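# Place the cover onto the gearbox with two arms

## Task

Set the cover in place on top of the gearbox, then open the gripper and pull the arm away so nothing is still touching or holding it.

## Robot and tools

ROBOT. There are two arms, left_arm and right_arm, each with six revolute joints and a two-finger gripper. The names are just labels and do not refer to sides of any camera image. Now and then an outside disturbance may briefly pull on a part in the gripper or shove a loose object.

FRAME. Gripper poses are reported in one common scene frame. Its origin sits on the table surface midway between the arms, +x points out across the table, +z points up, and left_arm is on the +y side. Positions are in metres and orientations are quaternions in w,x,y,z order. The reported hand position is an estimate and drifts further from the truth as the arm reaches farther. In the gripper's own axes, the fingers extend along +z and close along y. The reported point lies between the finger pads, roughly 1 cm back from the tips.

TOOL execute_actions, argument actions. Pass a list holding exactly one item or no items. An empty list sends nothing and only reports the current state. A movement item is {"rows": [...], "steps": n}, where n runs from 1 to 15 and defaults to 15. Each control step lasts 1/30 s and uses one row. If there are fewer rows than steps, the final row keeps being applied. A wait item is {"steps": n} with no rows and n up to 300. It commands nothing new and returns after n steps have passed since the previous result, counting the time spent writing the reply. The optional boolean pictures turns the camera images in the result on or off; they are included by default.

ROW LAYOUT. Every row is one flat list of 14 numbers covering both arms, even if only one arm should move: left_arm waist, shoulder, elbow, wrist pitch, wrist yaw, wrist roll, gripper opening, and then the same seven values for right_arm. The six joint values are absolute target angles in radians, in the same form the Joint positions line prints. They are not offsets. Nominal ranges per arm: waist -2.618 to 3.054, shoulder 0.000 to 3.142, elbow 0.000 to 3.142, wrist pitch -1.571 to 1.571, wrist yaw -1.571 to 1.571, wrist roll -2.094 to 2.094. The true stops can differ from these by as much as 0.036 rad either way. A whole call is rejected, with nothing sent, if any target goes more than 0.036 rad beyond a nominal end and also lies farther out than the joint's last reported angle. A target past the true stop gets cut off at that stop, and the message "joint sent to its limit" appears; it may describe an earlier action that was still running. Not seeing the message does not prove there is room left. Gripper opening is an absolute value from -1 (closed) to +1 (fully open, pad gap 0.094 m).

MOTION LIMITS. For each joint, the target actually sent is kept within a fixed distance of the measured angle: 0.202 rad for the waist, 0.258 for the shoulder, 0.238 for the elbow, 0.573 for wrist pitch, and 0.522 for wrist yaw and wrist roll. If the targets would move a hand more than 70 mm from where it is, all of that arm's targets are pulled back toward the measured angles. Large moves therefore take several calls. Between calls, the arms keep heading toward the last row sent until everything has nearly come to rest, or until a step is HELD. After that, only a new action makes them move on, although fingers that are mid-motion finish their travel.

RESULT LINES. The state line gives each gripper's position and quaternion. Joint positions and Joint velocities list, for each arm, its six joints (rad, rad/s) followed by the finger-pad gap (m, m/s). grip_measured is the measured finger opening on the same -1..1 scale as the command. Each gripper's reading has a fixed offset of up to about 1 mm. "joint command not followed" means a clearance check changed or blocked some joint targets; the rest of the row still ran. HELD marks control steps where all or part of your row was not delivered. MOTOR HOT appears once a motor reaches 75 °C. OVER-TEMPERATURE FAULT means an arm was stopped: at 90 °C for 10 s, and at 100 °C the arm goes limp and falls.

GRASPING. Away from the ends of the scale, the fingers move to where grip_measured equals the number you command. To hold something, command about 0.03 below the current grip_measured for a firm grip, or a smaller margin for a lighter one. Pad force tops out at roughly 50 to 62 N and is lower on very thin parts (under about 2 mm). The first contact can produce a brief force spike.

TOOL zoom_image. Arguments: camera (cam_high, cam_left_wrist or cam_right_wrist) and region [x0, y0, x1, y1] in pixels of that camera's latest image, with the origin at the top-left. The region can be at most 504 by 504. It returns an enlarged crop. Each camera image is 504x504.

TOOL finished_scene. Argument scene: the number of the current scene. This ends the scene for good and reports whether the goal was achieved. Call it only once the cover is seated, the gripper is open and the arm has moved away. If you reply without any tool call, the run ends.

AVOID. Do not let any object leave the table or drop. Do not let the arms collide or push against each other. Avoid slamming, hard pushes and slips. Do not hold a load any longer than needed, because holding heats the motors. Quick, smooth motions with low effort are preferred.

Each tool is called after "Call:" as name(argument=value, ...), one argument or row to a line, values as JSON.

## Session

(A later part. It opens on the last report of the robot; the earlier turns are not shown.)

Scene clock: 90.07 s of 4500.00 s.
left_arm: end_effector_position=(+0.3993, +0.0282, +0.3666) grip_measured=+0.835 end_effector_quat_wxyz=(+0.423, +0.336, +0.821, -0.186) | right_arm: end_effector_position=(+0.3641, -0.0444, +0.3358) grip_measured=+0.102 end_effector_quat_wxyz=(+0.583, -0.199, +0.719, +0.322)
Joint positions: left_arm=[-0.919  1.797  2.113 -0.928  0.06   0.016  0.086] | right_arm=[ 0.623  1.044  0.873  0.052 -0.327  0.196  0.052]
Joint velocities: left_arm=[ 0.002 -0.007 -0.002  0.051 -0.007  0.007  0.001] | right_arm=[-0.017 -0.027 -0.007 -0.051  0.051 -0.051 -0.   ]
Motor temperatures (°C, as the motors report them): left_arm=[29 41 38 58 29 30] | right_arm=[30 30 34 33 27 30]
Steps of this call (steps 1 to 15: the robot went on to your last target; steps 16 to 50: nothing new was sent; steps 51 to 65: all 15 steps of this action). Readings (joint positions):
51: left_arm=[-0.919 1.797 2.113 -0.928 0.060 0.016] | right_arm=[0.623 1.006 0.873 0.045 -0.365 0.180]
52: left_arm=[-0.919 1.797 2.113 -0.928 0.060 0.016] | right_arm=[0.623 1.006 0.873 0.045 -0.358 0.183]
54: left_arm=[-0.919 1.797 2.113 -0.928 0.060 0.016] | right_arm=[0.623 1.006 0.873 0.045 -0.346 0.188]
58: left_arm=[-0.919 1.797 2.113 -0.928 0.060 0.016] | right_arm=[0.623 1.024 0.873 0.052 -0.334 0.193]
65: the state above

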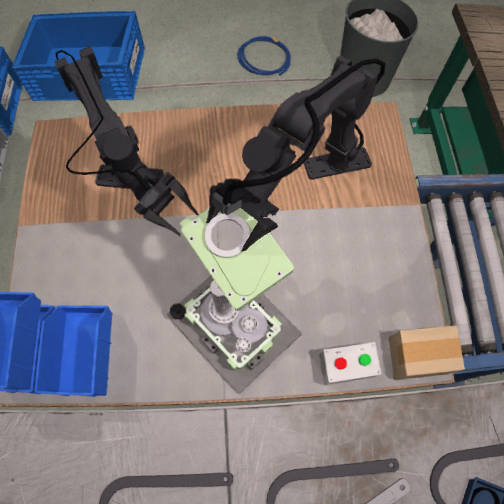

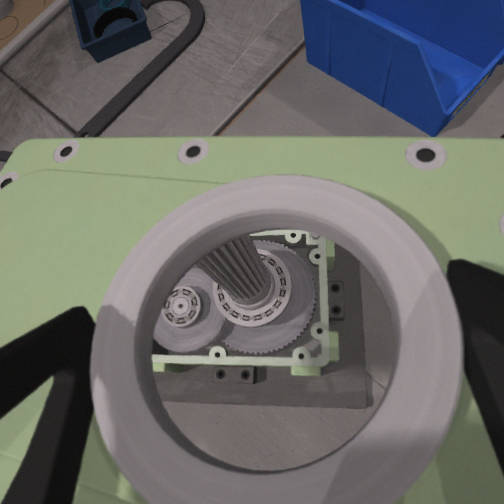

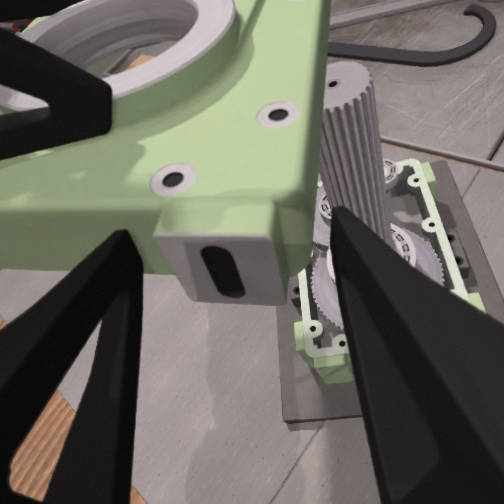

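Try closing.

Call:
execute_actions(
  actions=[
    {"rows":[[-0.919,1.74,2.145,-0.73,0.06,0.04,0.72,0.63,1.048,0.917,0.065,-0.35,0.2,0.0],[-0.919,1.74,2.145,-0.73,0.06,0.04,0.72,0.63,1.048,0.917,0.065,-0.35,0.2,-0.05],[-0.919,1.74,2.145,-0.73,0.06,0.04,0.72,0.63,1.048,0.917,0.065,-0.35,0.2,-0.1],[-0.919,1.74,2.145,-0.73,0.06,0.04,0.72,0.63,1.048,0.917,0.065,-0.35,0.2,-0.15],[-0.919,1.74,2.145,-0.73,0.06,0.04,0.72,0.63,1.048,0.917,0.065,-0.35,0.2,-0.2],[-0.919,1.74,2.145,-0.73,0.06,0.04,0.72,0.63,1.048,0.917,0.065,-0.35,0.2,-0.25],[-0.919,1.74,2.145,-0.73,0.06,0.04,0.72,0.63,1.048,0.917,0.065,-0.35,0.2,-0.3],[-0.919,1.74,2.145,-0.73,0.06,0.04,0.72,0.63,1.048,0.917,0.065,-0.35,0.2,-0.35],[-0.919,1.74,2.145,-0.73,0.06,0.04,0.72,0.63,1.048,0.917,0.065,-0.35,0.2,-0.4],[-0.919,1.74,2.145,-0.73,0.06,0.04,0.72,0.63,1.048,0.917,0.065,-0.35,0.2,-0.45],[-0.919,1.74,2.145,-0.73,0.06,0.04,0.72,0.63,1.048,0.917,0.065,-0.35,0.2,-0.5],[-0.919,1.74,2.145,-0.73,0.06,0.04,0.72,0.63,1.048,0.917,0.065,-0.35,0.2,-0.6]]},
  ],
)

Scene clock: 91.97 s of 4500.00 s.
left_arm: end_effector_position=(+0.3988, +0.0283, +0.3660) grip_measured=+0.835 end_effector_quat_wxyz=(+0.421, +0.336, +0.821, -0.186) | right_arm: end_effector_position=(+0.3640, -0.0445, +0.3343) grip_measured=-0.295 end_effector_quat_wxyz=(+0.581, -0.198, +0.721, +0.321)
Joint positions: left_arm=[-0.919  1.797  2.113 -0.931  0.061  0.016  0.086] | right_arm=[ 0.623  1.044  0.873  0.045 -0.327  0.196  0.033]
Joint velocities: left_arm=[ 0.007  0.007  0.002 -0.066 -0.066  0.007  0.   ] | right_arm=[-0.007 -0.007  0.012  0.022  0.007 -0.037  0.   ]
Motor temperatures (°C, as the motors report them): left_arm=[29 41 38 59 29 30] | right_arm=[30 30 35 34 27 30]
Steps of this call (steps 1 to 15: the robot went on to your last target; steps 16 to 42: nothing new was sent; steps 43 to 57: all 15 steps of this action). Readings (joint positions):
43: left_arm=[-0.919 1.797 2.113 -0.928 0.060 0.016] | right_arm=[0.623 1.044 0.873 0.052 -0.327 0.196]
44: left_arm=[-0.919 1.797 2.113 -0.928 0.060 0.016] | right_arm=[0.623 1.044 0.873 0.052 -0.331 0.196]
46: left_arm=[-0.919 1.797 2.113 -0.928 0.060 0.016] | right_arm=[0.623 1.044 0.873 0.052 -0.334 0.196]
50: left_arm=[-0.919 1.797 2.113 -0.931 0.061 0.017] | right_arm=[0.623 1.044 0.873 0.047 -0.327 0.196]
57: the state above

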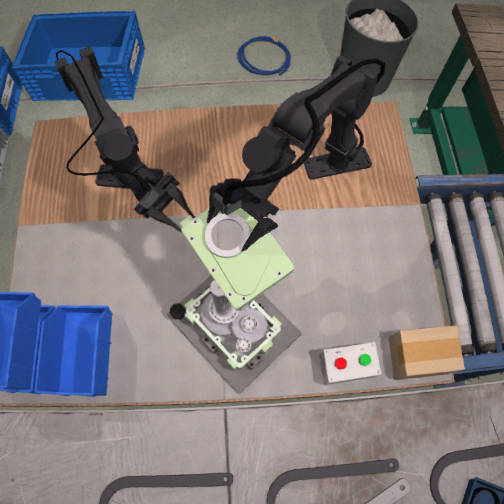

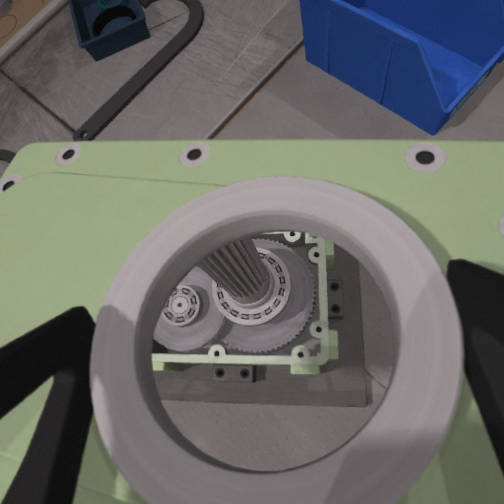

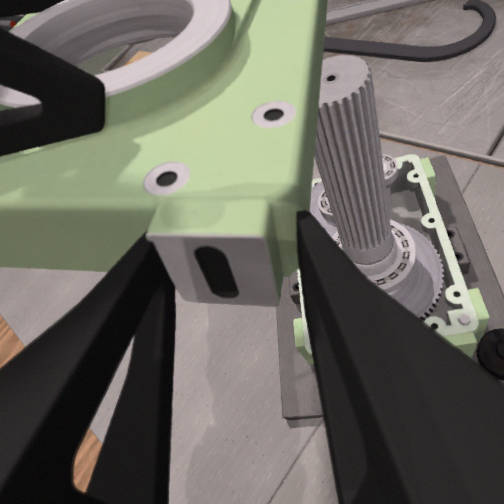

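Call:
execute_actions(
  actions=[
    {"rows":[[-0.91,1.744,2.139,-0.714,0.067,0.047,0.72,0.624,1.063,0.929,0.075,-0.354,0.185,-0.4],[-0.901,1.748,2.132,-0.698,0.075,0.053,0.72,0.619,1.078,0.941,0.086,-0.358,0.169,-0.4],[-0.892,1.752,2.126,-0.682,0.082,0.06,0.72,0.613,1.092,0.954,0.096,-0.362,0.154,-0.4],[-0.883,1.756,2.12,-0.666,0.089,0.067,0.72,0.607,1.107,0.966,0.106,-0.366,0.139,-0.4],[-0.874,1.76,2.113,-0.65,0.097,0.073,0.72,0.602,1.122,0.978,0.117,-0.37,0.123,-0.4],[-0.865,1.764,2.107,-0.634,0.104,0.08,0.72,0.596,1.137,0.99,0.127,-0.374,0.108,-0.4],[-0.856,1.768,2.101,-0.618,0.111,0.087,0.72,0.59,1.152,1.002,0.137,-0.378,0.093,-0.4],[-0.848,1.772,2.094,-0.602,0.119,0.093,0.72,0.585,1.166,1.015,0.148,-0.382,0.077,-0.4],[-0.839,1.776,2.088,-0.586,0.126,0.1,0.72,0.579,1.181,1.027,0.158,-0.386,0.062,-0.4],[-0.83,1.78,2.082,-0.57,0.133,0.107,0.72,0.573,1.196,1.039,0.168,-0.39,0.047,-0.4],[-0.821,1.784,2.075,-0.554,0.141,0.113,0.72,0.568,1.211,1.051,0.179,-0.394,0.031,-0.4],[-0.812,1.788,2.069,-0.538,0.148,0.12,0.72,0.562,1.226,1.063,0.189,-0.398,0.016,-0.4],[-0.803,1.792,2.063,-0.522,0.155,0.127,0.72,0.556,1.24,1.076,0.199,-0.402,0.001,-0.4],[-0.794,1.796,2.056,-0.506,0.163,0.133,0.72,0.551,1.255,1.088,0.21,-0.406,-0.015,-0.4],[-0.785,1.8,2.05,-0.49,0.17,0.14,0.72,0.545,1.27,1.1,0.22,-0.41,-0.03,-0.4]]},
  ],
  pictures=false,
)

Call:
execute_actions(
  actions=[
    {"steps":30},
  ],
)

Scene clock: 95.67 s of 4500.00 s.
left_arm: end_effector_position=(+0.4495, +0.0376, +0.3622) grip_measured=+0.835 end_effector_quat_wxyz=(+0.462, +0.325, +0.800, -0.201) | right_arm: end_effector_position=(+0.4179, -0.0388, +0.3367) grip_measured=-0.295 end_effector_quat_wxyz=(+0.599, -0.249, +0.711, +0.272)
Joint positions: left_arm=[-0.812  1.829  2.044 -0.736  0.151  0.061  0.086] | right_arm=[ 0.561  1.256  1.02   0.091 -0.376  0.036  0.033]
Joint velocities: left_arm=[ 0.217  0.129 -0.188  0.623  0.227  0.081 -0.   ] | right_arm=[-0.168  0.471  0.291  0.11  -0.168 -0.403 -0.001]
Motor temperatures (°C, as the motors report them): left_arm=[29 42 38 60 29 30] | right_arm=[30 30 35 34 27 30]
Steps of this call (steps 1 to 15: the robot went on to your last target; steps 16 to 90: nothing new was sent; then 0.20 s passed at rest; steps 91 to 105: all 15 steps of this action). Readings (joint positions):
91: left_arm=[-0.919 1.797 2.113 -0.931 0.061 0.016] | right_arm=[0.623 1.045 0.874 0.045 -0.327 0.195]
92: left_arm=[-0.918 1.797 2.113 -0.930 0.061 0.016] | right_arm=[0.623 1.050 0.879 0.044 -0.327 0.191]
94: left_arm=[-0.908 1.797 2.108 -0.918 0.065 0.019] | right_arm=[0.619 1.071 0.898 0.044 -0.331 0.177]
98: left_arm=[-0.873 1.802 2.086 -0.862 0.090 0.032] | right_arm=[0.601 1.139 0.945 0.058 -0.348 0.132]
105: the state above

Scene clock: 96.67 s of 4500.00 s.
left_arm: end_effector_position=(+0.4614, +0.0356, +0.3619) grip_measured=+0.835 end_effector_quat_wxyz=(+0.477, +0.329, +0.789, -0.206) | right_arm: end_effector_position=(+0.4300, -0.0407, +0.3371) grip_measured=-0.295 end_effector_quat_wxyz=(+0.611, -0.262, +0.703, +0.252)
Joint positions: left_arm=[-0.794  1.844  2.03  -0.672  0.176  0.08   0.086] | right_arm=[ 0.546  1.293  1.038  0.119 -0.377 -0.015  0.033]
Joint velocities: left_arm=[ 0.007 -0.007 -0.012 -0.007  0.022 -0.051 -0.001] | right_arm=[ 0.012 -0.002 -0.002  0.037  0.007 -0.051 -0.001]
Motor temperatures (°C, as the motors report them): left_arm=[29 42 38 60 29 30] | right_arm=[30 30 36 34 27 30]
Steps of this call (steps 1 to 30: the robot went on to your last target). Readings (joint positions):
1: left_arm=[-0.805 1.833 2.039 -0.718 0.158 0.065] | right_arm=[0.557 1.271 1.030 0.097 -0.378 0.024]
2: left_arm=[-0.800 1.837 2.036 -0.704 0.165 0.068] | right_arm=[0.554 1.282 1.035 0.103 -0.379 0.014]
4: left_arm=[-0.795 1.843 2.032 -0.689 0.172 0.073] | right_arm=[0.550 1.292 1.038 0.110 -0.379 0.001]
8: left_arm=[-0.794 1.844 2.030 -0.679 0.175 0.076] | right_arm=[0.547 1.293 1.038 0.114 -0.379 -0.010]
30: the state above
All arms were judged still, so your last target was given up. Only a new action makes them travel on or press farther. Fingers that are still opening or closing keep moving.

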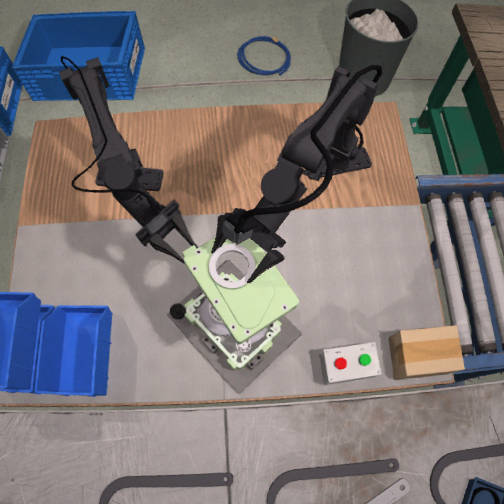

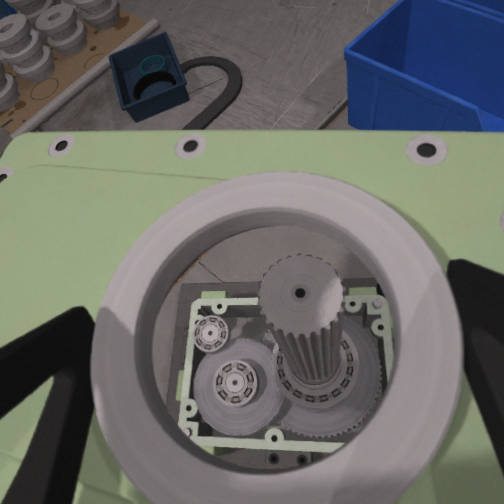

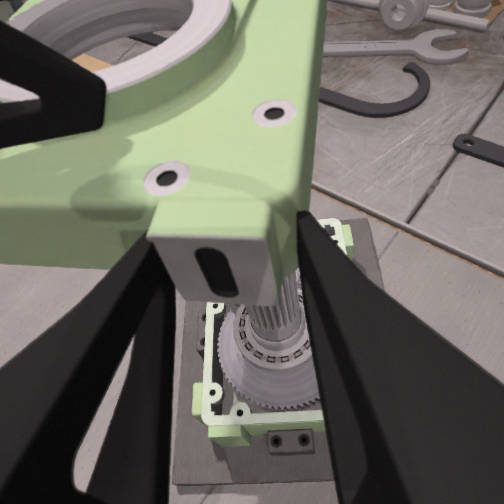

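Call:
execute_actions(
  actions=[],
)

Scene clock: 98.80 s of 4500.00 s.
left_arm: end_effector_position=(+0.4614, +0.0356, +0.3619) grip_measured=+0.835 end_effector_quat_wxyz=(+0.477, +0.329, +0.789, -0.206) | right_arm: end_effector_position=(+0.4300, -0.0407, +0.3371) grip_measured=-0.295 end_effector_quat_wxyz=(+0.611, -0.262, +0.703, +0.252)
Joint positions: left_arm=[-0.794  1.844  2.03  -0.672  0.176  0.08   0.086] | right_arm=[ 0.546  1.293  1.038  0.119 -0.377 -0.015  0.033]
Joint velocities: left_arm=[-0.012  0.002 -0.002  0.037 -0.051  0.007  0.001] | right_arm=[-0.012 -0.002  0.002 -0.007  0.051 -0.066 -0.001]
Motor temperatures (°C, as the motors report them): left_arm=[29 43 38 61 29 30] | right_arm=[30 30 36 35 27 30]
Steps of this call (steps 1 to 64: nothing new was sent). Readings (joint positions):
1: left_arm=[-0.794 1.844 2.030 -0.672 0.176 0.080] | right_arm=[0.546 1.293 1.038 0.119 -0.377 -0.015]
2: left_arm=[-0.794 1.844 2.030 -0.672 0.176 0.080] | right_arm=[0.546 1.293 1.038 0.119 -0.377 -0.015]
4: left_arm=[-0.794 1.844 2.030 -0.672 0.176 0.080] | right_arm=[0.546 1.293 1.038 0.119 -0.377 -0.015]
8: left_arm=[-0.794 1.844 2.030 -0.672 0.176 0.080] | right_arm=[0.546 1.293 1.038 0.119 -0.377 -0.015]
64: the state above

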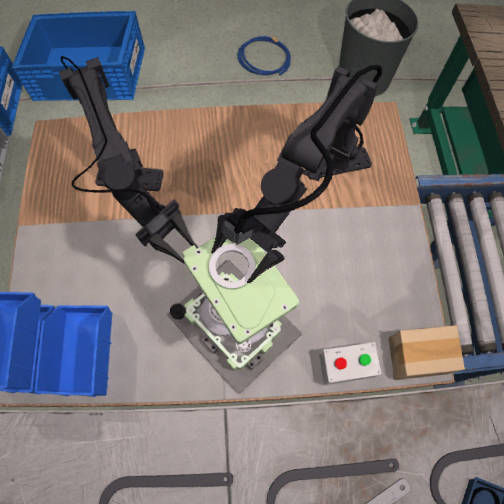

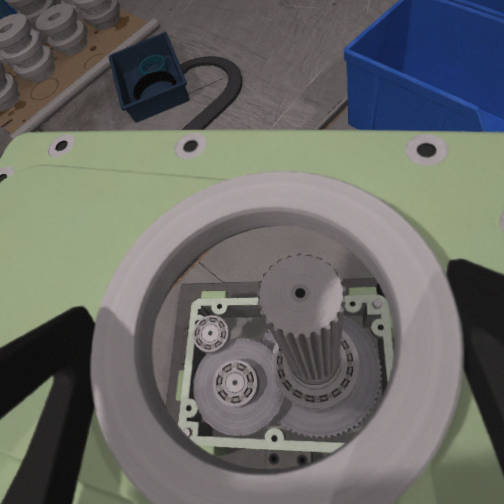

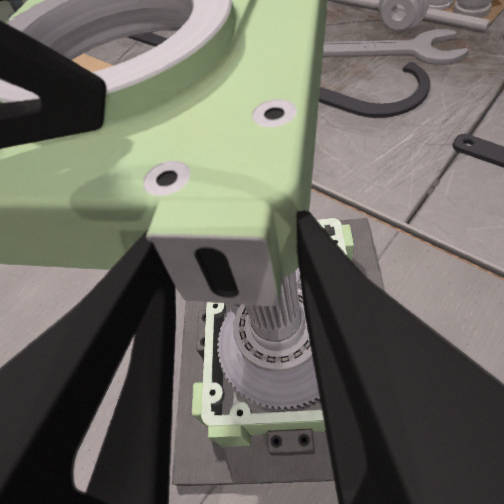

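Call:
execute_actions(
  actions=[
    {"rows":[[-0.787,1.82,2.09,-0.5,0.17,0.14,0.72,0.53,1.278,1.106,0.22,-0.425,-0.03,-0.4],[-0.789,1.84,2.125,-0.505,0.168,0.14,0.72,0.515,1.286,1.112,0.222,-0.44,-0.032,-0.4],[-0.791,1.86,2.16,-0.515,0.166,0.14,0.72,0.5,1.294,1.118,0.223,-0.455,-0.034,-0.4],[-0.793,1.88,2.195,-0.525,0.164,0.14,0.72,0.485,1.302,1.124,0.224,-0.47,-0.036,-0.4],[-0.795,1.9,2.23,-0.535,0.162,0.14,0.72,0.47,1.31,1.13,0.225,-0.485,-0.04,-0.4],[-0.797,1.92,2.26,-0.545,0.16,0.135,0.72,0.455,1.318,1.136,0.226,-0.5,-0.042,-0.4],[-0.8,1.94,2.29,-0.555,0.158,0.135,0.72,0.44,1.326,1.142,0.227,-0.515,-0.045,-0.4],[-0.803,1.96,2.32,-0.563,0.156,0.13,0.72,0.428,1.334,1.149,0.228,-0.53,-0.048,-0.4],[-0.806,1.985,2.35,-0.57,0.155,0.13,0.72,0.415,1.343,1.155,0.23,-0.545,-0.05,-0.4]],"steps":15},
  ],
)

Call:
execute_actions(
  actions=[
    {"steps":12},
  ],
)

Scene clock: 101.73 s of 4500.00 s.
left_arm: end_effector_position=(+0.4922, +0.0045, +0.3659) grip_measured=+0.835 end_effector_quat_wxyz=(+0.489, +0.332, +0.777, -0.215) | right_arm: end_effector_position=(+0.4608, -0.0717, +0.3411) grip_measured=-0.295 end_effector_quat_wxyz=(+0.620, -0.260, +0.699, +0.243)
Joint positions: left_arm=[-0.806  2.034  2.281 -0.699  0.181  0.077  0.086] | right_arm=[ 0.417  1.365  1.098  0.137 -0.488 -0.043  0.033]
Joint velocities: left_arm=[ 0.007 -0.012  0.002 -0.154 -0.154 -0.007 -0.   ] | right_arm=[-0.007  0.037 -0.002 -0.125 -0.212 -0.007 -0.001]
Motor temperatures (°C, as the motors report them): left_arm=[29 43 38 61 29 30] | right_arm=[30 30 37 36 27 31]
Steps of this call (steps 1 to 73: nothing new was sent; steps 74 to 88: all 15 steps of this action). Readings (joint positions):
74: left_arm=[-0.794 1.845 2.030 -0.672 0.176 0.080] | right_arm=[0.545 1.293 1.038 0.119 -0.379 -0.015]
75: left_arm=[-0.794 1.849 2.036 -0.674 0.177 0.080] | right_arm=[0.540 1.293 1.040 0.119 -0.385 -0.016]
77: left_arm=[-0.794 1.877 2.079 -0.684 0.179 0.079] | right_arm=[0.521 1.303 1.051 0.120 -0.402 -0.018]
81: left_arm=[-0.800 1.965 2.205 -0.691 0.183 0.079] | right_arm=[0.462 1.335 1.084 0.135 -0.446 -0.028]
88: the state above

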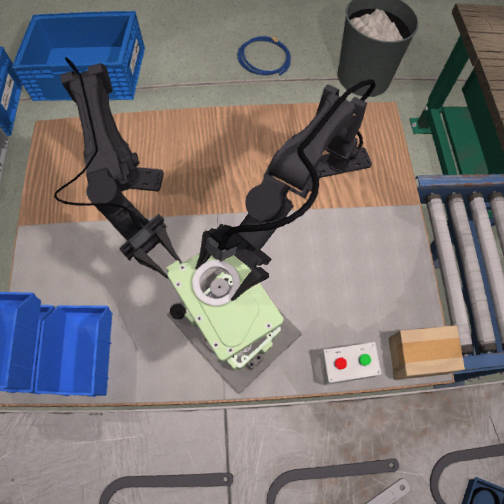

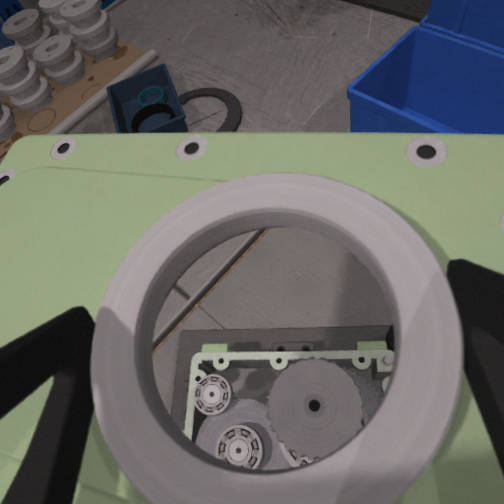

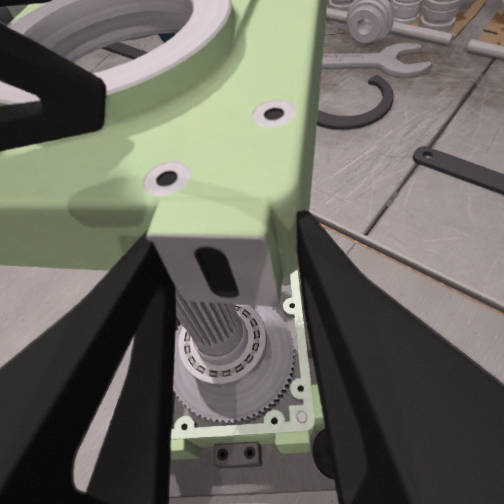

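Scene clock: 102.13 s of 4500.00 s.
left_arm: end_effector_position=(+0.4920, +0.0052, +0.3646) grip_measured=+0.835 end_effector_quat_wxyz=(+0.487, +0.330, +0.780, -0.214) | right_arm: end_effector_position=(+0.4605, -0.0711, +0.3405) grip_measured=-0.295 end_effector_quat_wxyz=(+0.619, -0.262, +0.699, +0.244)
Joint positions: left_arm=[-0.806  2.034  2.281 -0.705  0.178  0.074  0.086] | right_arm=[ 0.417  1.366  1.098  0.136 -0.492 -0.044  0.033]
Joint velocities: left_arm=[ 0.007 -0.002 -0.007  0.022  0.022  0.022  0.001] | right_arm=[-0.012  0.012 -0.007 -0.022  0.051 -0.081 -0.   ]
Motor temperatures (°C, as the motors report them): left_arm=[29 43 38 61 29 30] | right_arm=[30 30 37 36 27 31]
Steps of this call (steps 1 to 12: the robot went on to your last target). Readings (joint positions):
1: left_arm=[-0.806 2.034 2.281 -0.703 0.179 0.076] | right_arm=[0.417 1.366 1.098 0.137 -0.490 -0.043]
2: left_arm=[-0.806 2.034 2.281 -0.705 0.178 0.075] | right_arm=[0.417 1.366 1.098 0.137 -0.491 -0.043]
4: left_arm=[-0.806 2.034 2.281 -0.705 0.178 0.075] | right_arm=[0.417 1.366 1.098 0.137 -0.492 -0.044]
8: left_arm=[-0.806 2.034 2.281 -0.705 0.178 0.074] | right_arm=[0.417 1.366 1.098 0.136 -0.492 -0.044]
12: the state above

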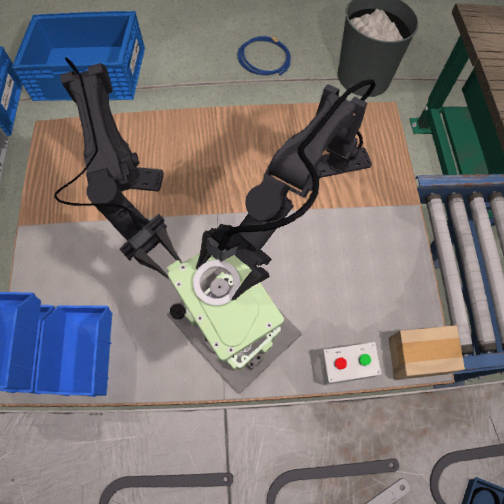

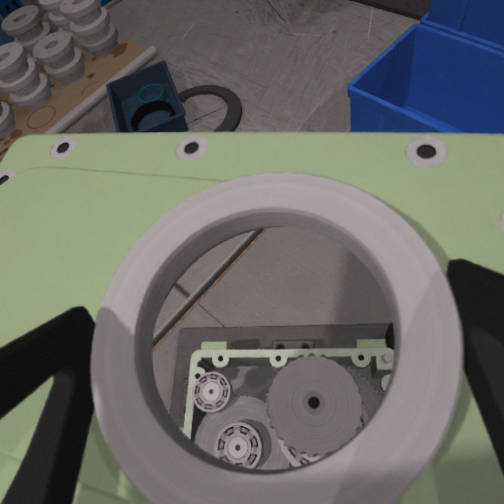

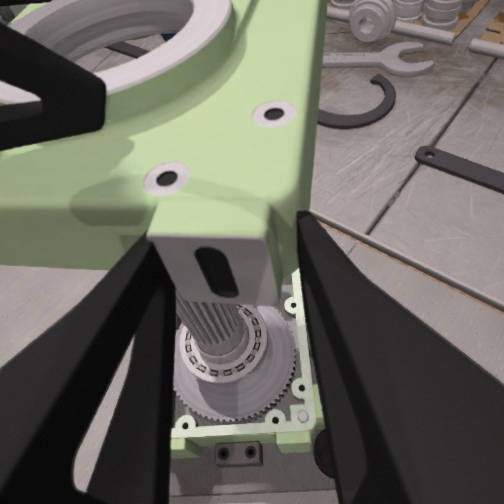

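Call:
execute_actions(
  actions=[
    {"rows":[[-0.81,1.972,2.31,-0.55,0.155,0.13,0.72,0.413,1.342,1.135,0.245,-0.545,-0.05,-0.4],[-0.812,1.96,2.275,-0.53,0.155,0.13,0.72,0.412,1.342,1.12,0.26,-0.545,-0.05,-0.4],[-0.814,1.95,2.24,-0.51,0.155,0.13,0.72,0.41,1.341,1.105,0.275,-0.545,-0.05,-0.4],[-0.816,1.94,2.21,-0.49,0.155,0.13,0.72,0.409,1.341,1.09,0.29,-0.545,-0.05,-0.4],[-0.818,1.932,2.18,-0.47,0.155,0.13,0.72,0.408,1.34,1.075,0.305,-0.545,-0.05,-0.4],[-0.82,1.924,2.15,-0.45,0.155,0.13,0.72,0.407,1.34,1.06,0.32,-0.545,-0.05,-0.4],[-0.822,1.917,2.125,-0.43,0.155,0.13,0.72,0.406,1.339,1.045,0.335,-0.545,-0.05,-0.4],[-0.823,1.911,2.1,-0.41,0.155,0.13,0.72,0.405,1.339,1.03,0.35,-0.545,-0.05,-0.4],[-0.824,1.905,2.075,-0.39,0.155,0.13,0.72,0.404,1.338,1.015,0.365,-0.545,-0.05,-0.4],[-0.825,1.9,2.05,-0.37,0.155,0.13,0.72,0.403,1.338,1.0,0.38,-0.545,-0.05,-0.4]],"steps":15},
  ],
)

Scene clock: 105.33 s of 4500.00 s.
left_arm: end_effector_position=(+0.4873, +0.0038, +0.3262) grip_measured=+0.835 end_effector_quat_wxyz=(+0.476, +0.328, +0.788, -0.213) | right_arm: end_effector_position=(+0.4562, -0.0729, +0.3026) grip_measured=-0.295 end_effector_quat_wxyz=(+0.606, -0.264, +0.708, +0.248)
Joint positions: left_arm=[-0.817  1.96   2.03  -0.551  0.167  0.06   0.086] | right_arm=[ 0.41   1.366  0.976  0.226 -0.508 -0.047  0.033]
Joint velocities: left_arm=[ 0.007  0.007 -0.051  0.037 -0.007 -0.066  0.001] | right_arm=[ 0.007 -0.007 -0.046  0.007 -0.007 -0.007 -0.   ]
Motor temperatures (°C, as the motors report them): left_arm=[29 44 38 61 29 30] | right_arm=[30 31 37 37 27 31]
Steps of this call (steps 1 to 15: the robot went on to your last target; steps 16 to 81: nothing new was sent; steps 82 to 96: all 15 steps of this action). Readings (joint positions):
82: left_arm=[-0.806 2.034 2.281 -0.705 0.178 0.074] | right_arm=[0.417 1.366 1.098 0.136 -0.492 -0.044]
83: left_arm=[-0.806 2.032 2.277 -0.702 0.178 0.074] | right_arm=[0.416 1.366 1.098 0.137 -0.492 -0.044]
85: left_arm=[-0.806 2.016 2.243 -0.676 0.178 0.071] | right_arm=[0.416 1.366 1.095 0.142 -0.495 -0.045]
89: left_arm=[-0.811 1.975 2.138 -0.609 0.166 0.069] | right_arm=[0.416 1.366 1.050 0.192 -0.503 -0.047]
96: the state above

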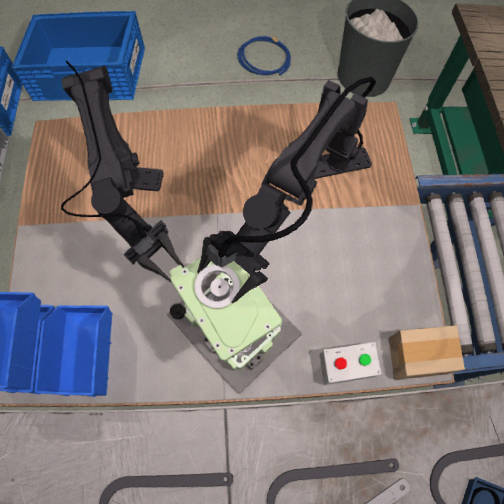

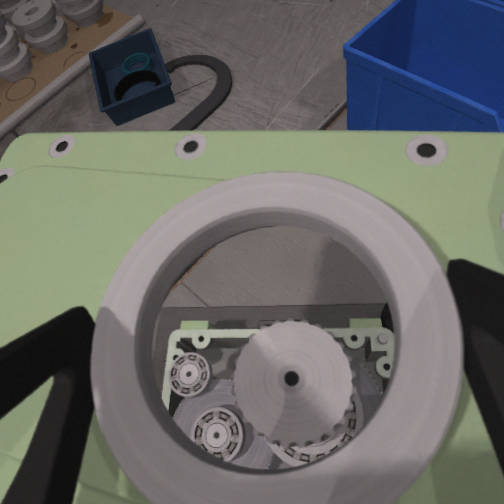

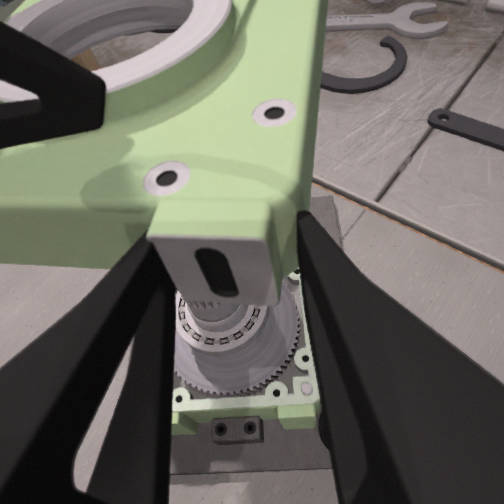

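Call:
execute_actions(
  actions=[
    {"rows":[[-0.826,1.893,2.02,-0.345,0.155,0.13,0.72,0.402,1.345,0.985,0.4,-0.545,-0.05,-0.4],[-0.827,1.887,1.99,-0.32,0.155,0.13,0.72,0.401,1.352,0.968,0.425,-0.545,-0.05,-0.4],[-0.828,1.881,1.96,-0.295,0.155,0.13,0.72,0.4,1.358,0.951,0.45,-0.545,-0.05,-0.4],[-0.829,1.876,1.93,-0.27,0.155,0.13,0.72,0.399,1.364,0.934,0.475,-0.545,-0.05,-0.4],[-0.83,1.871,1.905,-0.245,0.155,0.13,0.72,0.398,1.37,0.917,0.5,-0.545,-0.05,-0.4],[-0.83,1.867,1.88,-0.22,0.155,0.13,0.72,0.398,1.376,0.9,0.525,-0.545,-0.05,-0.4],[-0.83,1.863,1.855,-0.195,0.155,0.13,0.72,0.398,1.382,0.884,0.55,-0.545,-0.05,-0.4],[-0.83,1.86,1.83,-0.175,0.155,0.13,0.72,0.398,1.388,0.868,0.575,-0.545,-0.05,-0.4],[-0.83,1.857,1.805,-0.155,0.155,0.13,0.72,0.398,1.394,0.852,0.6,-0.545,-0.05,-0.4],[-0.83,1.855,1.785,-0.135,0.155,0.13,0.72,0.398,1.4,0.835,0.62,-0.545,-0.05,-0.4]],"steps":15},
  ],
)

Scene clock: 107.73 s of 4500.00 s.
left_arm: end_effector_position=(+0.4871, +0.0035, +0.2729) grip_measured=+0.835 end_effector_quat_wxyz=(+0.475, +0.326, +0.790, -0.211) | right_arm: end_effector_position=(+0.4571, -0.0729, +0.2481) grip_measured=-0.295 end_effector_quat_wxyz=(+0.602, -0.266, +0.710, +0.251)
Joint positions: left_arm=[-0.819  1.916  1.758 -0.327  0.16   0.057  0.086] | right_arm=[ 0.405  1.43   0.811  0.447 -0.519 -0.05   0.033]
Joint velocities: left_arm=[-0.012 -0.007 -0.056 -0.007  0.022 -0.051 -0.001] | right_arm=[-0.017  0.056 -0.032  0.007  0.037 -0.007 -0.   ]
Motor temperatures (°C, as the motors report them): left_arm=[29 45 38 61 29 30] | right_arm=[30 31 37 37 27 31]
Steps of this call (steps 1 to 30: the robot went on to your last target; steps 31 to 57: nothing new was sent; steps 58 to 72: all 15 steps of this action). Readings (joint positions):
58: left_arm=[-0.817 1.958 2.025 -0.522 0.169 0.061] | right_arm=[0.406 1.366 0.975 0.252 -0.504 -0.047]
59: left_arm=[-0.817 1.953 2.012 -0.509 0.169 0.061] | right_arm=[0.405 1.366 0.972 0.258 -0.504 -0.048]
61: left_arm=[-0.818 1.938 1.970 -0.469 0.167 0.062] | right_arm=[0.405 1.369 0.953 0.292 -0.505 -0.049]
65: left_arm=[-0.819 1.915 1.867 -0.387 0.160 0.063] | right_arm=[0.405 1.386 0.891 0.377 -0.507 -0.050]
72: the state above

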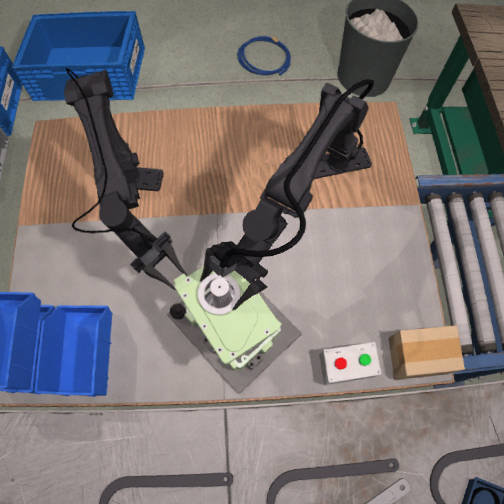

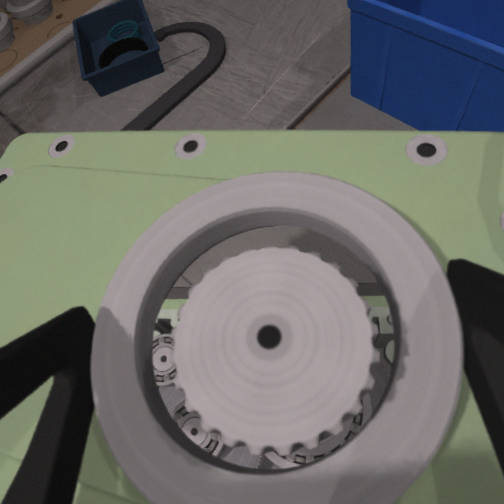

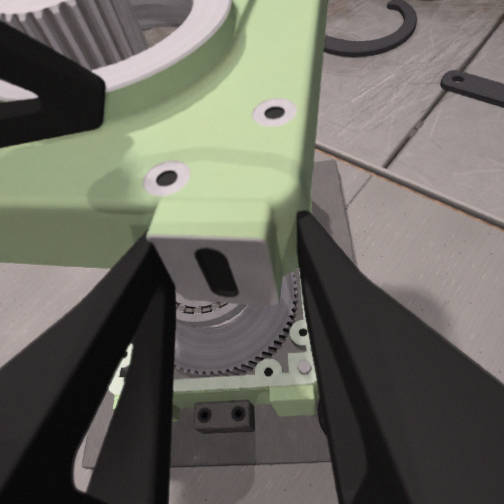

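Call:
execute_actions(
  actions=[
    {"rows":[[-0.83,1.855,1.765,-0.11,0.155,0.13,0.72,0.398,1.41,0.822,0.65,-0.545,-0.05,-0.4],[-0.83,1.855,1.745,-0.09,0.155,0.13,0.72,0.398,1.42,0.809,0.675,-0.545,-0.05,-0.4],[-0.83,1.855,1.725,-0.07,0.155,0.13,0.72,0.398,1.43,0.796,0.7,-0.545,-0.05,-0.4],[-0.83,1.855,1.705,-0.05,0.155,0.13,0.72,0.398,1.44,0.783,0.725,-0.545,-0.05,-0.4],[-0.83,1.856,1.685,-0.03,0.155,0.13,0.72,0.398,1.45,0.77,0.75,-0.545,-0.05,-0.4],[-0.83,1.857,1.665,-0.01,0.155,0.13,0.72,0.398,1.461,0.757,0.775,-0.545,-0.05,-0.4],[-0.83,1.858,1.645,0.01,0.155,0.13,0.72,0.398,1.472,0.745,0.8,-0.545,-0.05,-0.4],[-0.83,1.86,1.628,0.03,0.155,0.13,0.72,0.398,1.484,0.733,0.825,-0.545,-0.05,-0.4],[-0.83,1.862,1.61,0.05,0.155,0.13,0.72,0.398,1.495,0.721,0.85,-0.545,-0.05,-0.4],[-0.83,1.865,1.595,0.07,0.155,0.13,0.72,0.398,1.505,0.71,0.87,-0.545,-0.05,-0.4]],"steps":15},
  ],
)

Scene clock: 109.60 s of 4500.00 s.
left_arm: end_effector_position=(+0.4895, +0.0026, +0.2331) grip_measured=+0.835 end_effector_quat_wxyz=(+0.487, +0.325, +0.782, -0.211) | right_arm: end_effector_position=(+0.4598, -0.0739, +0.2082) grip_measured=-0.295 end_effector_quat_wxyz=(+0.615, -0.267, +0.700, +0.248)
Joint positions: left_arm=[-0.819  1.915  1.574 -0.116  0.156  0.061  0.086] | right_arm=[ 0.401  1.534  0.693  0.7   -0.52  -0.051  0.033]
Joint velocities: left_arm=[ 0.017  0.051 -0.071  0.007 -0.007  0.022  0.   ] | right_arm=[ 0.007  0.076 -0.066  0.007  0.007  0.007 -0.001]
Motor temperatures (°C, as the motors report them): left_arm=[29 46 38 61 29 30] | right_arm=[30 31 37 38 27 30]
Steps of this call (steps 1 to 30: the robot went on to your last target; steps 31 to 41: nothing new was sent; steps 42 to 56: all 15 steps of this action). Readings (joint positions):
42: left_arm=[-0.819 1.914 1.757 -0.301 0.160 0.059] | right_arm=[0.401 1.430 0.811 0.483 -0.516 -0.052]
43: left_arm=[-0.819 1.913 1.752 -0.295 0.160 0.059] | right_arm=[0.401 1.431 0.808 0.489 -0.516 -0.052]
45: left_arm=[-0.819 1.905 1.726 -0.264 0.159 0.060] | right_arm=[0.401 1.438 0.793 0.525 -0.516 -0.052]
49: left_arm=[-0.819 1.896 1.655 -0.188 0.155 0.061] | right_arm=[0.401 1.470 0.751 0.620 -0.517 -0.051]
56: the state above

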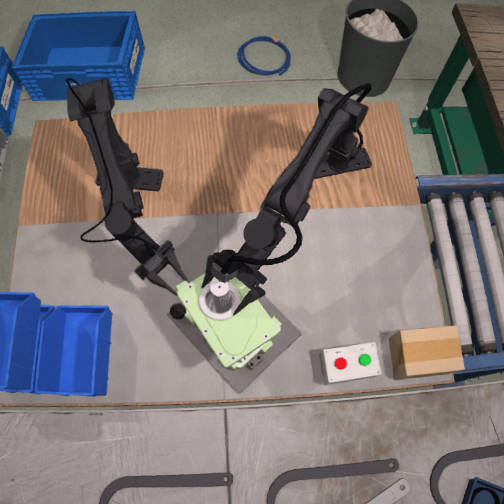

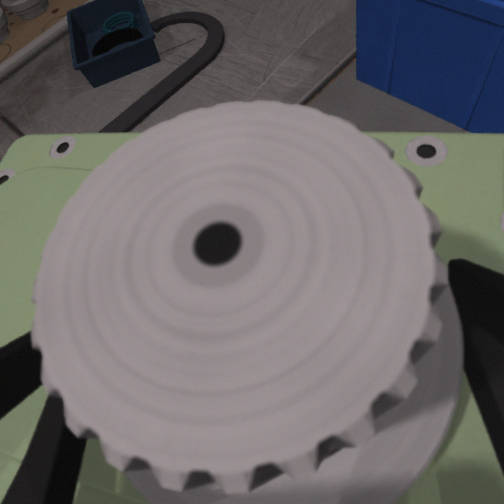

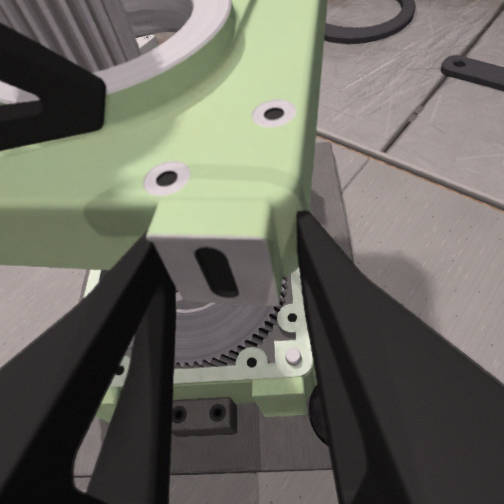

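Call:
execute_actions(
  actions=[
    {"rows":[[-0.83,1.865,1.575,0.085,0.155,0.13,0.72,0.402,1.52,0.698,0.89,-0.545,-0.05,-0.4],[-0.83,1.866,1.555,0.1,0.155,0.13,0.72,0.405,1.535,0.687,0.91,-0.545,-0.05,-0.4],[-0.83,1.868,1.535,0.118,0.155,0.13,0.72,0.408,1.55,0.677,0.935,-0.545,-0.05,-0.4],[-0.83,1.87,1.515,0.136,0.155,0.13,0.72,0.411,1.567,0.667,0.96,-0.545,-0.05,-0.4],[-0.83,1.873,1.497,0.154,0.155,0.13,0.72,0.414,1.584,0.658,0.985,-0.545,-0.05,-0.4],[-0.83,1.876,1.48,0.172,0.155,0.13,0.72,0.417,1.601,0.649,1.01,-0.545,-0.05,-0.4],[-0.83,1.879,1.463,0.19,0.155,0.13,0.72,0.42,1.618,0.64,1.035,-0.545,-0.05,-0.4],[-0.83,1.882,1.446,0.21,0.155,0.13,0.72,0.422,1.635,0.631,1.06,-0.545,-0.05,-0.4],[-0.83,1.886,1.43,0.23,0.155,0.13,0.72,0.424,1.652,0.622,1.085,-0.545,-0.05,-0.4],[-0.83,1.89,1.415,0.25,0.155,0.13,0.72,0.426,1.67,0.612,1.11,-0.545,-0.05,-0.4]],"steps":15},
  ],
)

Scene clock: 111.20 s of 4500.00 s.
left_arm: end_effector_position=(+0.4892, +0.0063, +0.2033) grip_measured=+0.835 end_effector_quat_wxyz=(+0.511, +0.325, +0.769, -0.205) | right_arm: end_effector_position=(+0.4614, -0.0701, +0.1759) grip_measured=-0.295 end_effector_quat_wxyz=(+0.634, -0.268, +0.682, +0.247)
Joint positions: left_arm=[-0.819  1.913  1.408  0.098  0.14   0.078  0.086] | right_arm=[ 0.412  1.681  0.613  0.983 -0.511 -0.045  0.033]
Joint velocities: left_arm=[-0.027 -0.007 -0.037  0.066  0.007  0.007  0.   ] | right_arm=[ 0.002  0.037 -0.017  0.11  -0.037 -0.007 -0.   ]
Motor temperatures (°C, as the motors report them): left_arm=[29 46 38 62 29 30] | right_arm=[30 31 36 39 27 30]
Steps of this call (steps 1 to 15: the robot went on to your last target; steps 16 to 33: nothing new was sent; steps 34 to 48: all 15 steps of this action). Readings (joint positions):
34: left_arm=[-0.819 1.915 1.571 -0.112 0.157 0.060] | right_arm=[0.401 1.536 0.690 0.711 -0.519 -0.053]
35: left_arm=[-0.819 1.914 1.564 -0.102 0.157 0.060] | right_arm=[0.401 1.538 0.686 0.721 -0.518 -0.053]
37: left_arm=[-0.819 1.909 1.539 -0.069 0.156 0.060] | right_arm=[0.401 1.552 0.675 0.760 -0.518 -0.052]
41: left_arm=[-0.819 1.908 1.471 0.009 0.147 0.063] | right_arm=[0.406 1.612 0.645 0.856 -0.518 -0.052]
48: the state above

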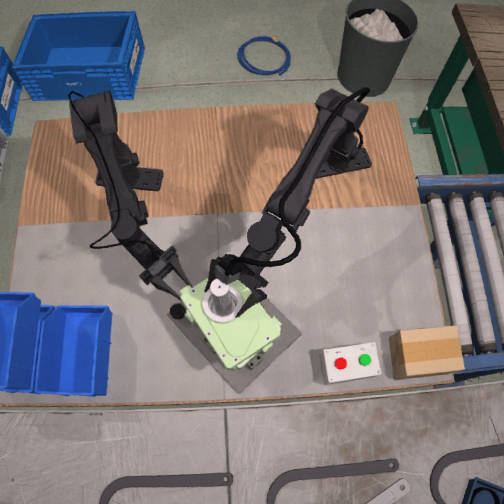

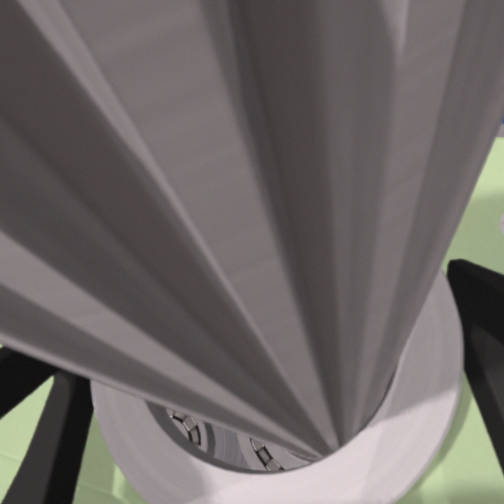

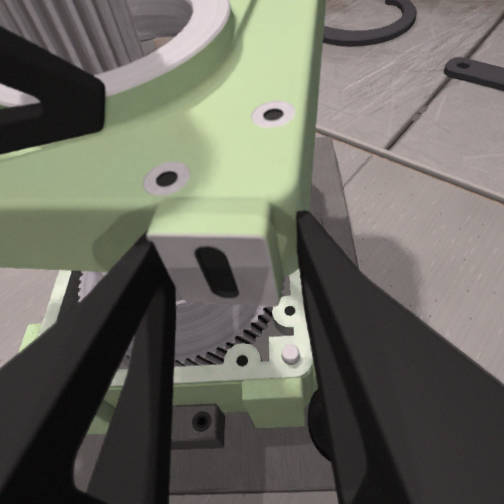

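Call:
execute_actions(
  actions=[
    {"rows":[[-0.83,1.897,1.405,0.255,0.155,0.13,0.72,0.424,1.685,0.606,1.12,-0.545,-0.05,-0.4],[-0.83,1.904,1.395,0.26,0.155,0.13,0.72,0.422,1.7,0.601,1.13,-0.545,-0.05,-0.4],[-0.83,1.911,1.385,0.265,0.155,0.13,0.72,0.42,1.715,0.596,1.14,-0.545,-0.05,-0.4],[-0.83,1.918,1.375,0.27,0.155,0.13,0.72,0.42,1.73,0.591,1.15,-0.545,-0.05,-0.4],[-0.83,1.925,1.366,0.278,0.155,0.13,0.72,0.42,1.745,0.587,1.162,-0.545,-0.05,-0.4],[-0.83,1.932,1.358,0.286,0.155,0.13,0.72,0.42,1.76,0.583,1.174,-0.545,-0.05,-0.4],[-0.83,1.939,1.35,0.294,0.155,0.13,0.72,0.42,1.775,0.58,1.186,-0.545,-0.05,-0.4],[-0.83,1.945,1.343,0.3,0.155,0.13,0.72,0.42,1.79,0.578,1.2,-0.545,-0.05,-0.4]],"steps":15},
  ],
)

Scene clock: 112.90 s of 4500.00 s.
left_arm: end_effector_position=(+0.4890, +0.0066, +0.1985) grip_measured=+0.835 end_effector_quat_wxyz=(+0.531, +0.330, +0.753, -0.203) | right_arm: end_effector_position=(+0.4613, -0.0698, +0.1702) grip_measured=-0.295 end_effector_quat_wxyz=(+0.658, -0.266, +0.658, +0.251)
Joint positions: left_arm=[-0.819  1.913  1.347  0.202  0.139  0.1    0.086] | right_arm=[ 0.411  1.769  0.58   1.18  -0.515 -0.025  0.033]
Joint velocities: left_arm=[-0.017  0.017 -0.012  0.007 -0.051 -0.022 -0.001] | right_arm=[ 0.002  0.012  0.007  0.007  0.022 -0.066 -0.001]
Motor temperatures (°C, as the motors report them): left_arm=[29 46 38 62 29 30] | right_arm=[30 32 36 39 27 31]
Steps of this call (steps 1 to 30: the robot went on to your last target; steps 31 to 36: nothing new was sent; steps 37 to 51: all 15 steps of this action). Readings (joint positions):
37: left_arm=[-0.819 1.913 1.405 0.104 0.140 0.078] | right_arm=[0.412 1.685 0.610 0.995 -0.509 -0.045]
38: left_arm=[-0.819 1.913 1.402 0.107 0.140 0.078] | right_arm=[0.412 1.689 0.608 1.003 -0.510 -0.045]
40: left_arm=[-0.819 1.913 1.389 0.127 0.140 0.081] | right_arm=[0.412 1.703 0.602 1.034 -0.511 -0.044]
44: left_arm=[-0.819 1.913 1.362 0.174 0.139 0.093] | right_arm=[0.412 1.744 0.589 1.119 -0.514 -0.034]
51: the state above

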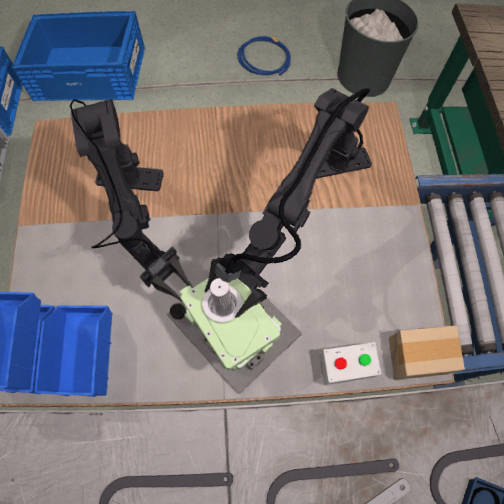

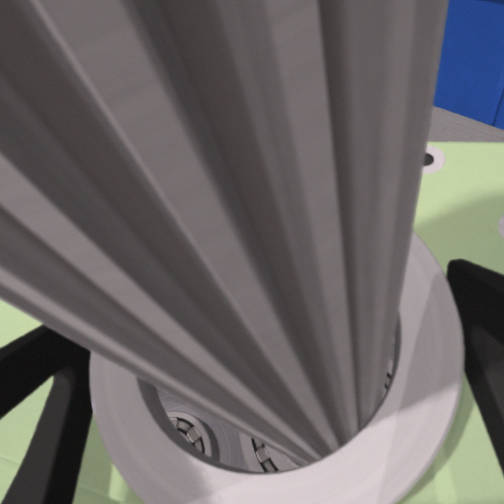

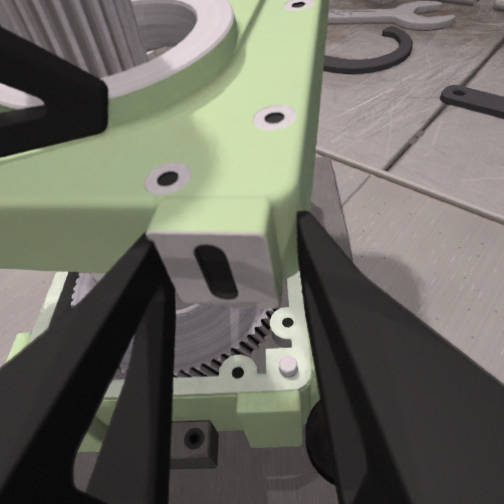

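Call:
execute_actions(
  actions=[
    {"rows":[[-0.83,1.925,1.335,0.33,0.155,0.13,0.72,0.424,1.775,0.582,1.19,-0.54,-0.05,-0.4],[-0.83,1.905,1.325,0.36,0.155,0.13,0.72,0.428,1.76,0.586,1.18,-0.535,-0.05,-0.4],[-0.83,1.89,1.315,0.39,0.155,0.13,0.72,0.432,1.75,0.59,1.17,-0.53,-0.05,-0.4],[-0.83,1.875,1.3,0.42,0.155,0.13,0.72,0.436,1.74,0.594,1.16,-0.525,-0.05,-0.4],[-0.83,1.865,1.285,0.45,0.155,0.13,0.72,0.44,1.73,0.597,1.15,-0.52,-0.05,-0.4],[-0.83,1.855,1.27,0.48,0.155,0.13,0.72,0.443,1.72,0.6,1.14,-0.515,-0.05,-0.4],[-0.83,1.848,1.255,0.51,0.155,0.13,0.72,0.446,1.71,0.6,1.13,-0.51,-0.05,-0.4],[-0.83,1.842,1.245,0.54,0.155,0.13,0.72,0.448,1.7,0.6,1.12,-0.51,-0.05,-0.4]],"steps":15},
  ],
)

Scene clock: 114.80 s of 4500.00 s.
left_arm: end_effector_position=(+0.4810, +0.0149, +0.1795) grip_measured=+0.835 end_effector_quat_wxyz=(+0.541, +0.316, +0.752, -0.207) | right_arm: end_effector_position=(+0.4557, -0.0621, +0.1499) grip_measured=-0.295 end_effector_quat_wxyz=(+0.623, -0.278, +0.688, +0.248)
Joint positions: left_arm=[-0.82   1.9    1.222  0.339  0.126  0.077  0.086] | right_arm=[ 0.436  1.752  0.58   1.057 -0.501 -0.061  0.033]
Joint velocities: left_arm=[-0.007 -0.017 -0.012  0.022  0.11  -0.022 -0.002] | right_arm=[-0.002  0.012  0.007 -0.007 -0.037 -0.037 -0.   ]
Motor temperatures (°C, as the motors report them): left_arm=[29 45 38 61 29 30] | right_arm=[30 32 36 39 27 31]
Steps of this call (steps 1 to 15: the robot went on to your last target; steps 16 to 42: nothing new was sent; steps 43 to 57: all 15 steps of this action). Readings (joint positions):
43: left_arm=[-0.819 1.913 1.345 0.205 0.139 0.100] | right_arm=[0.411 1.771 0.580 1.183 -0.515 -0.025]
44: left_arm=[-0.820 1.911 1.340 0.214 0.139 0.100] | right_arm=[0.411 1.771 0.580 1.183 -0.514 -0.025]
46: left_arm=[-0.820 1.909 1.322 0.246 0.137 0.100] | right_arm=[0.412 1.771 0.580 1.178 -0.512 -0.029]
50: left_arm=[-0.820 1.900 1.262 0.321 0.131 0.097] | right_arm=[0.427 1.756 0.580 1.128 -0.496 -0.046]
57: the state above

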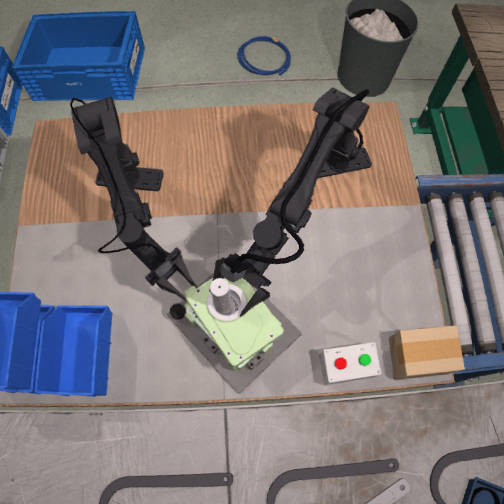

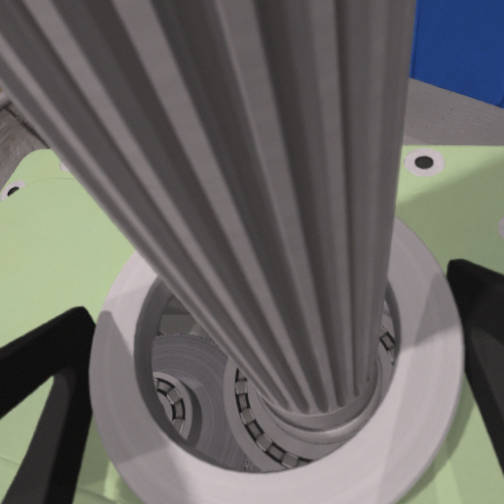

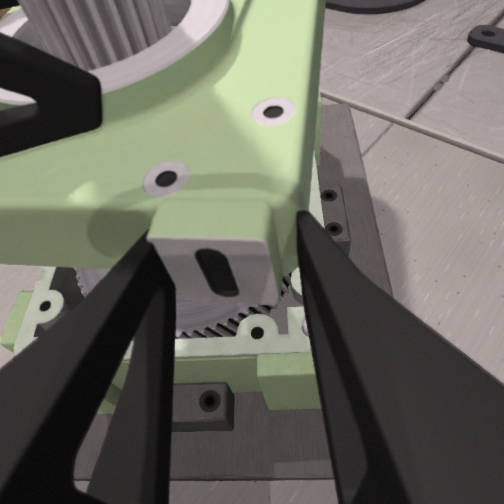

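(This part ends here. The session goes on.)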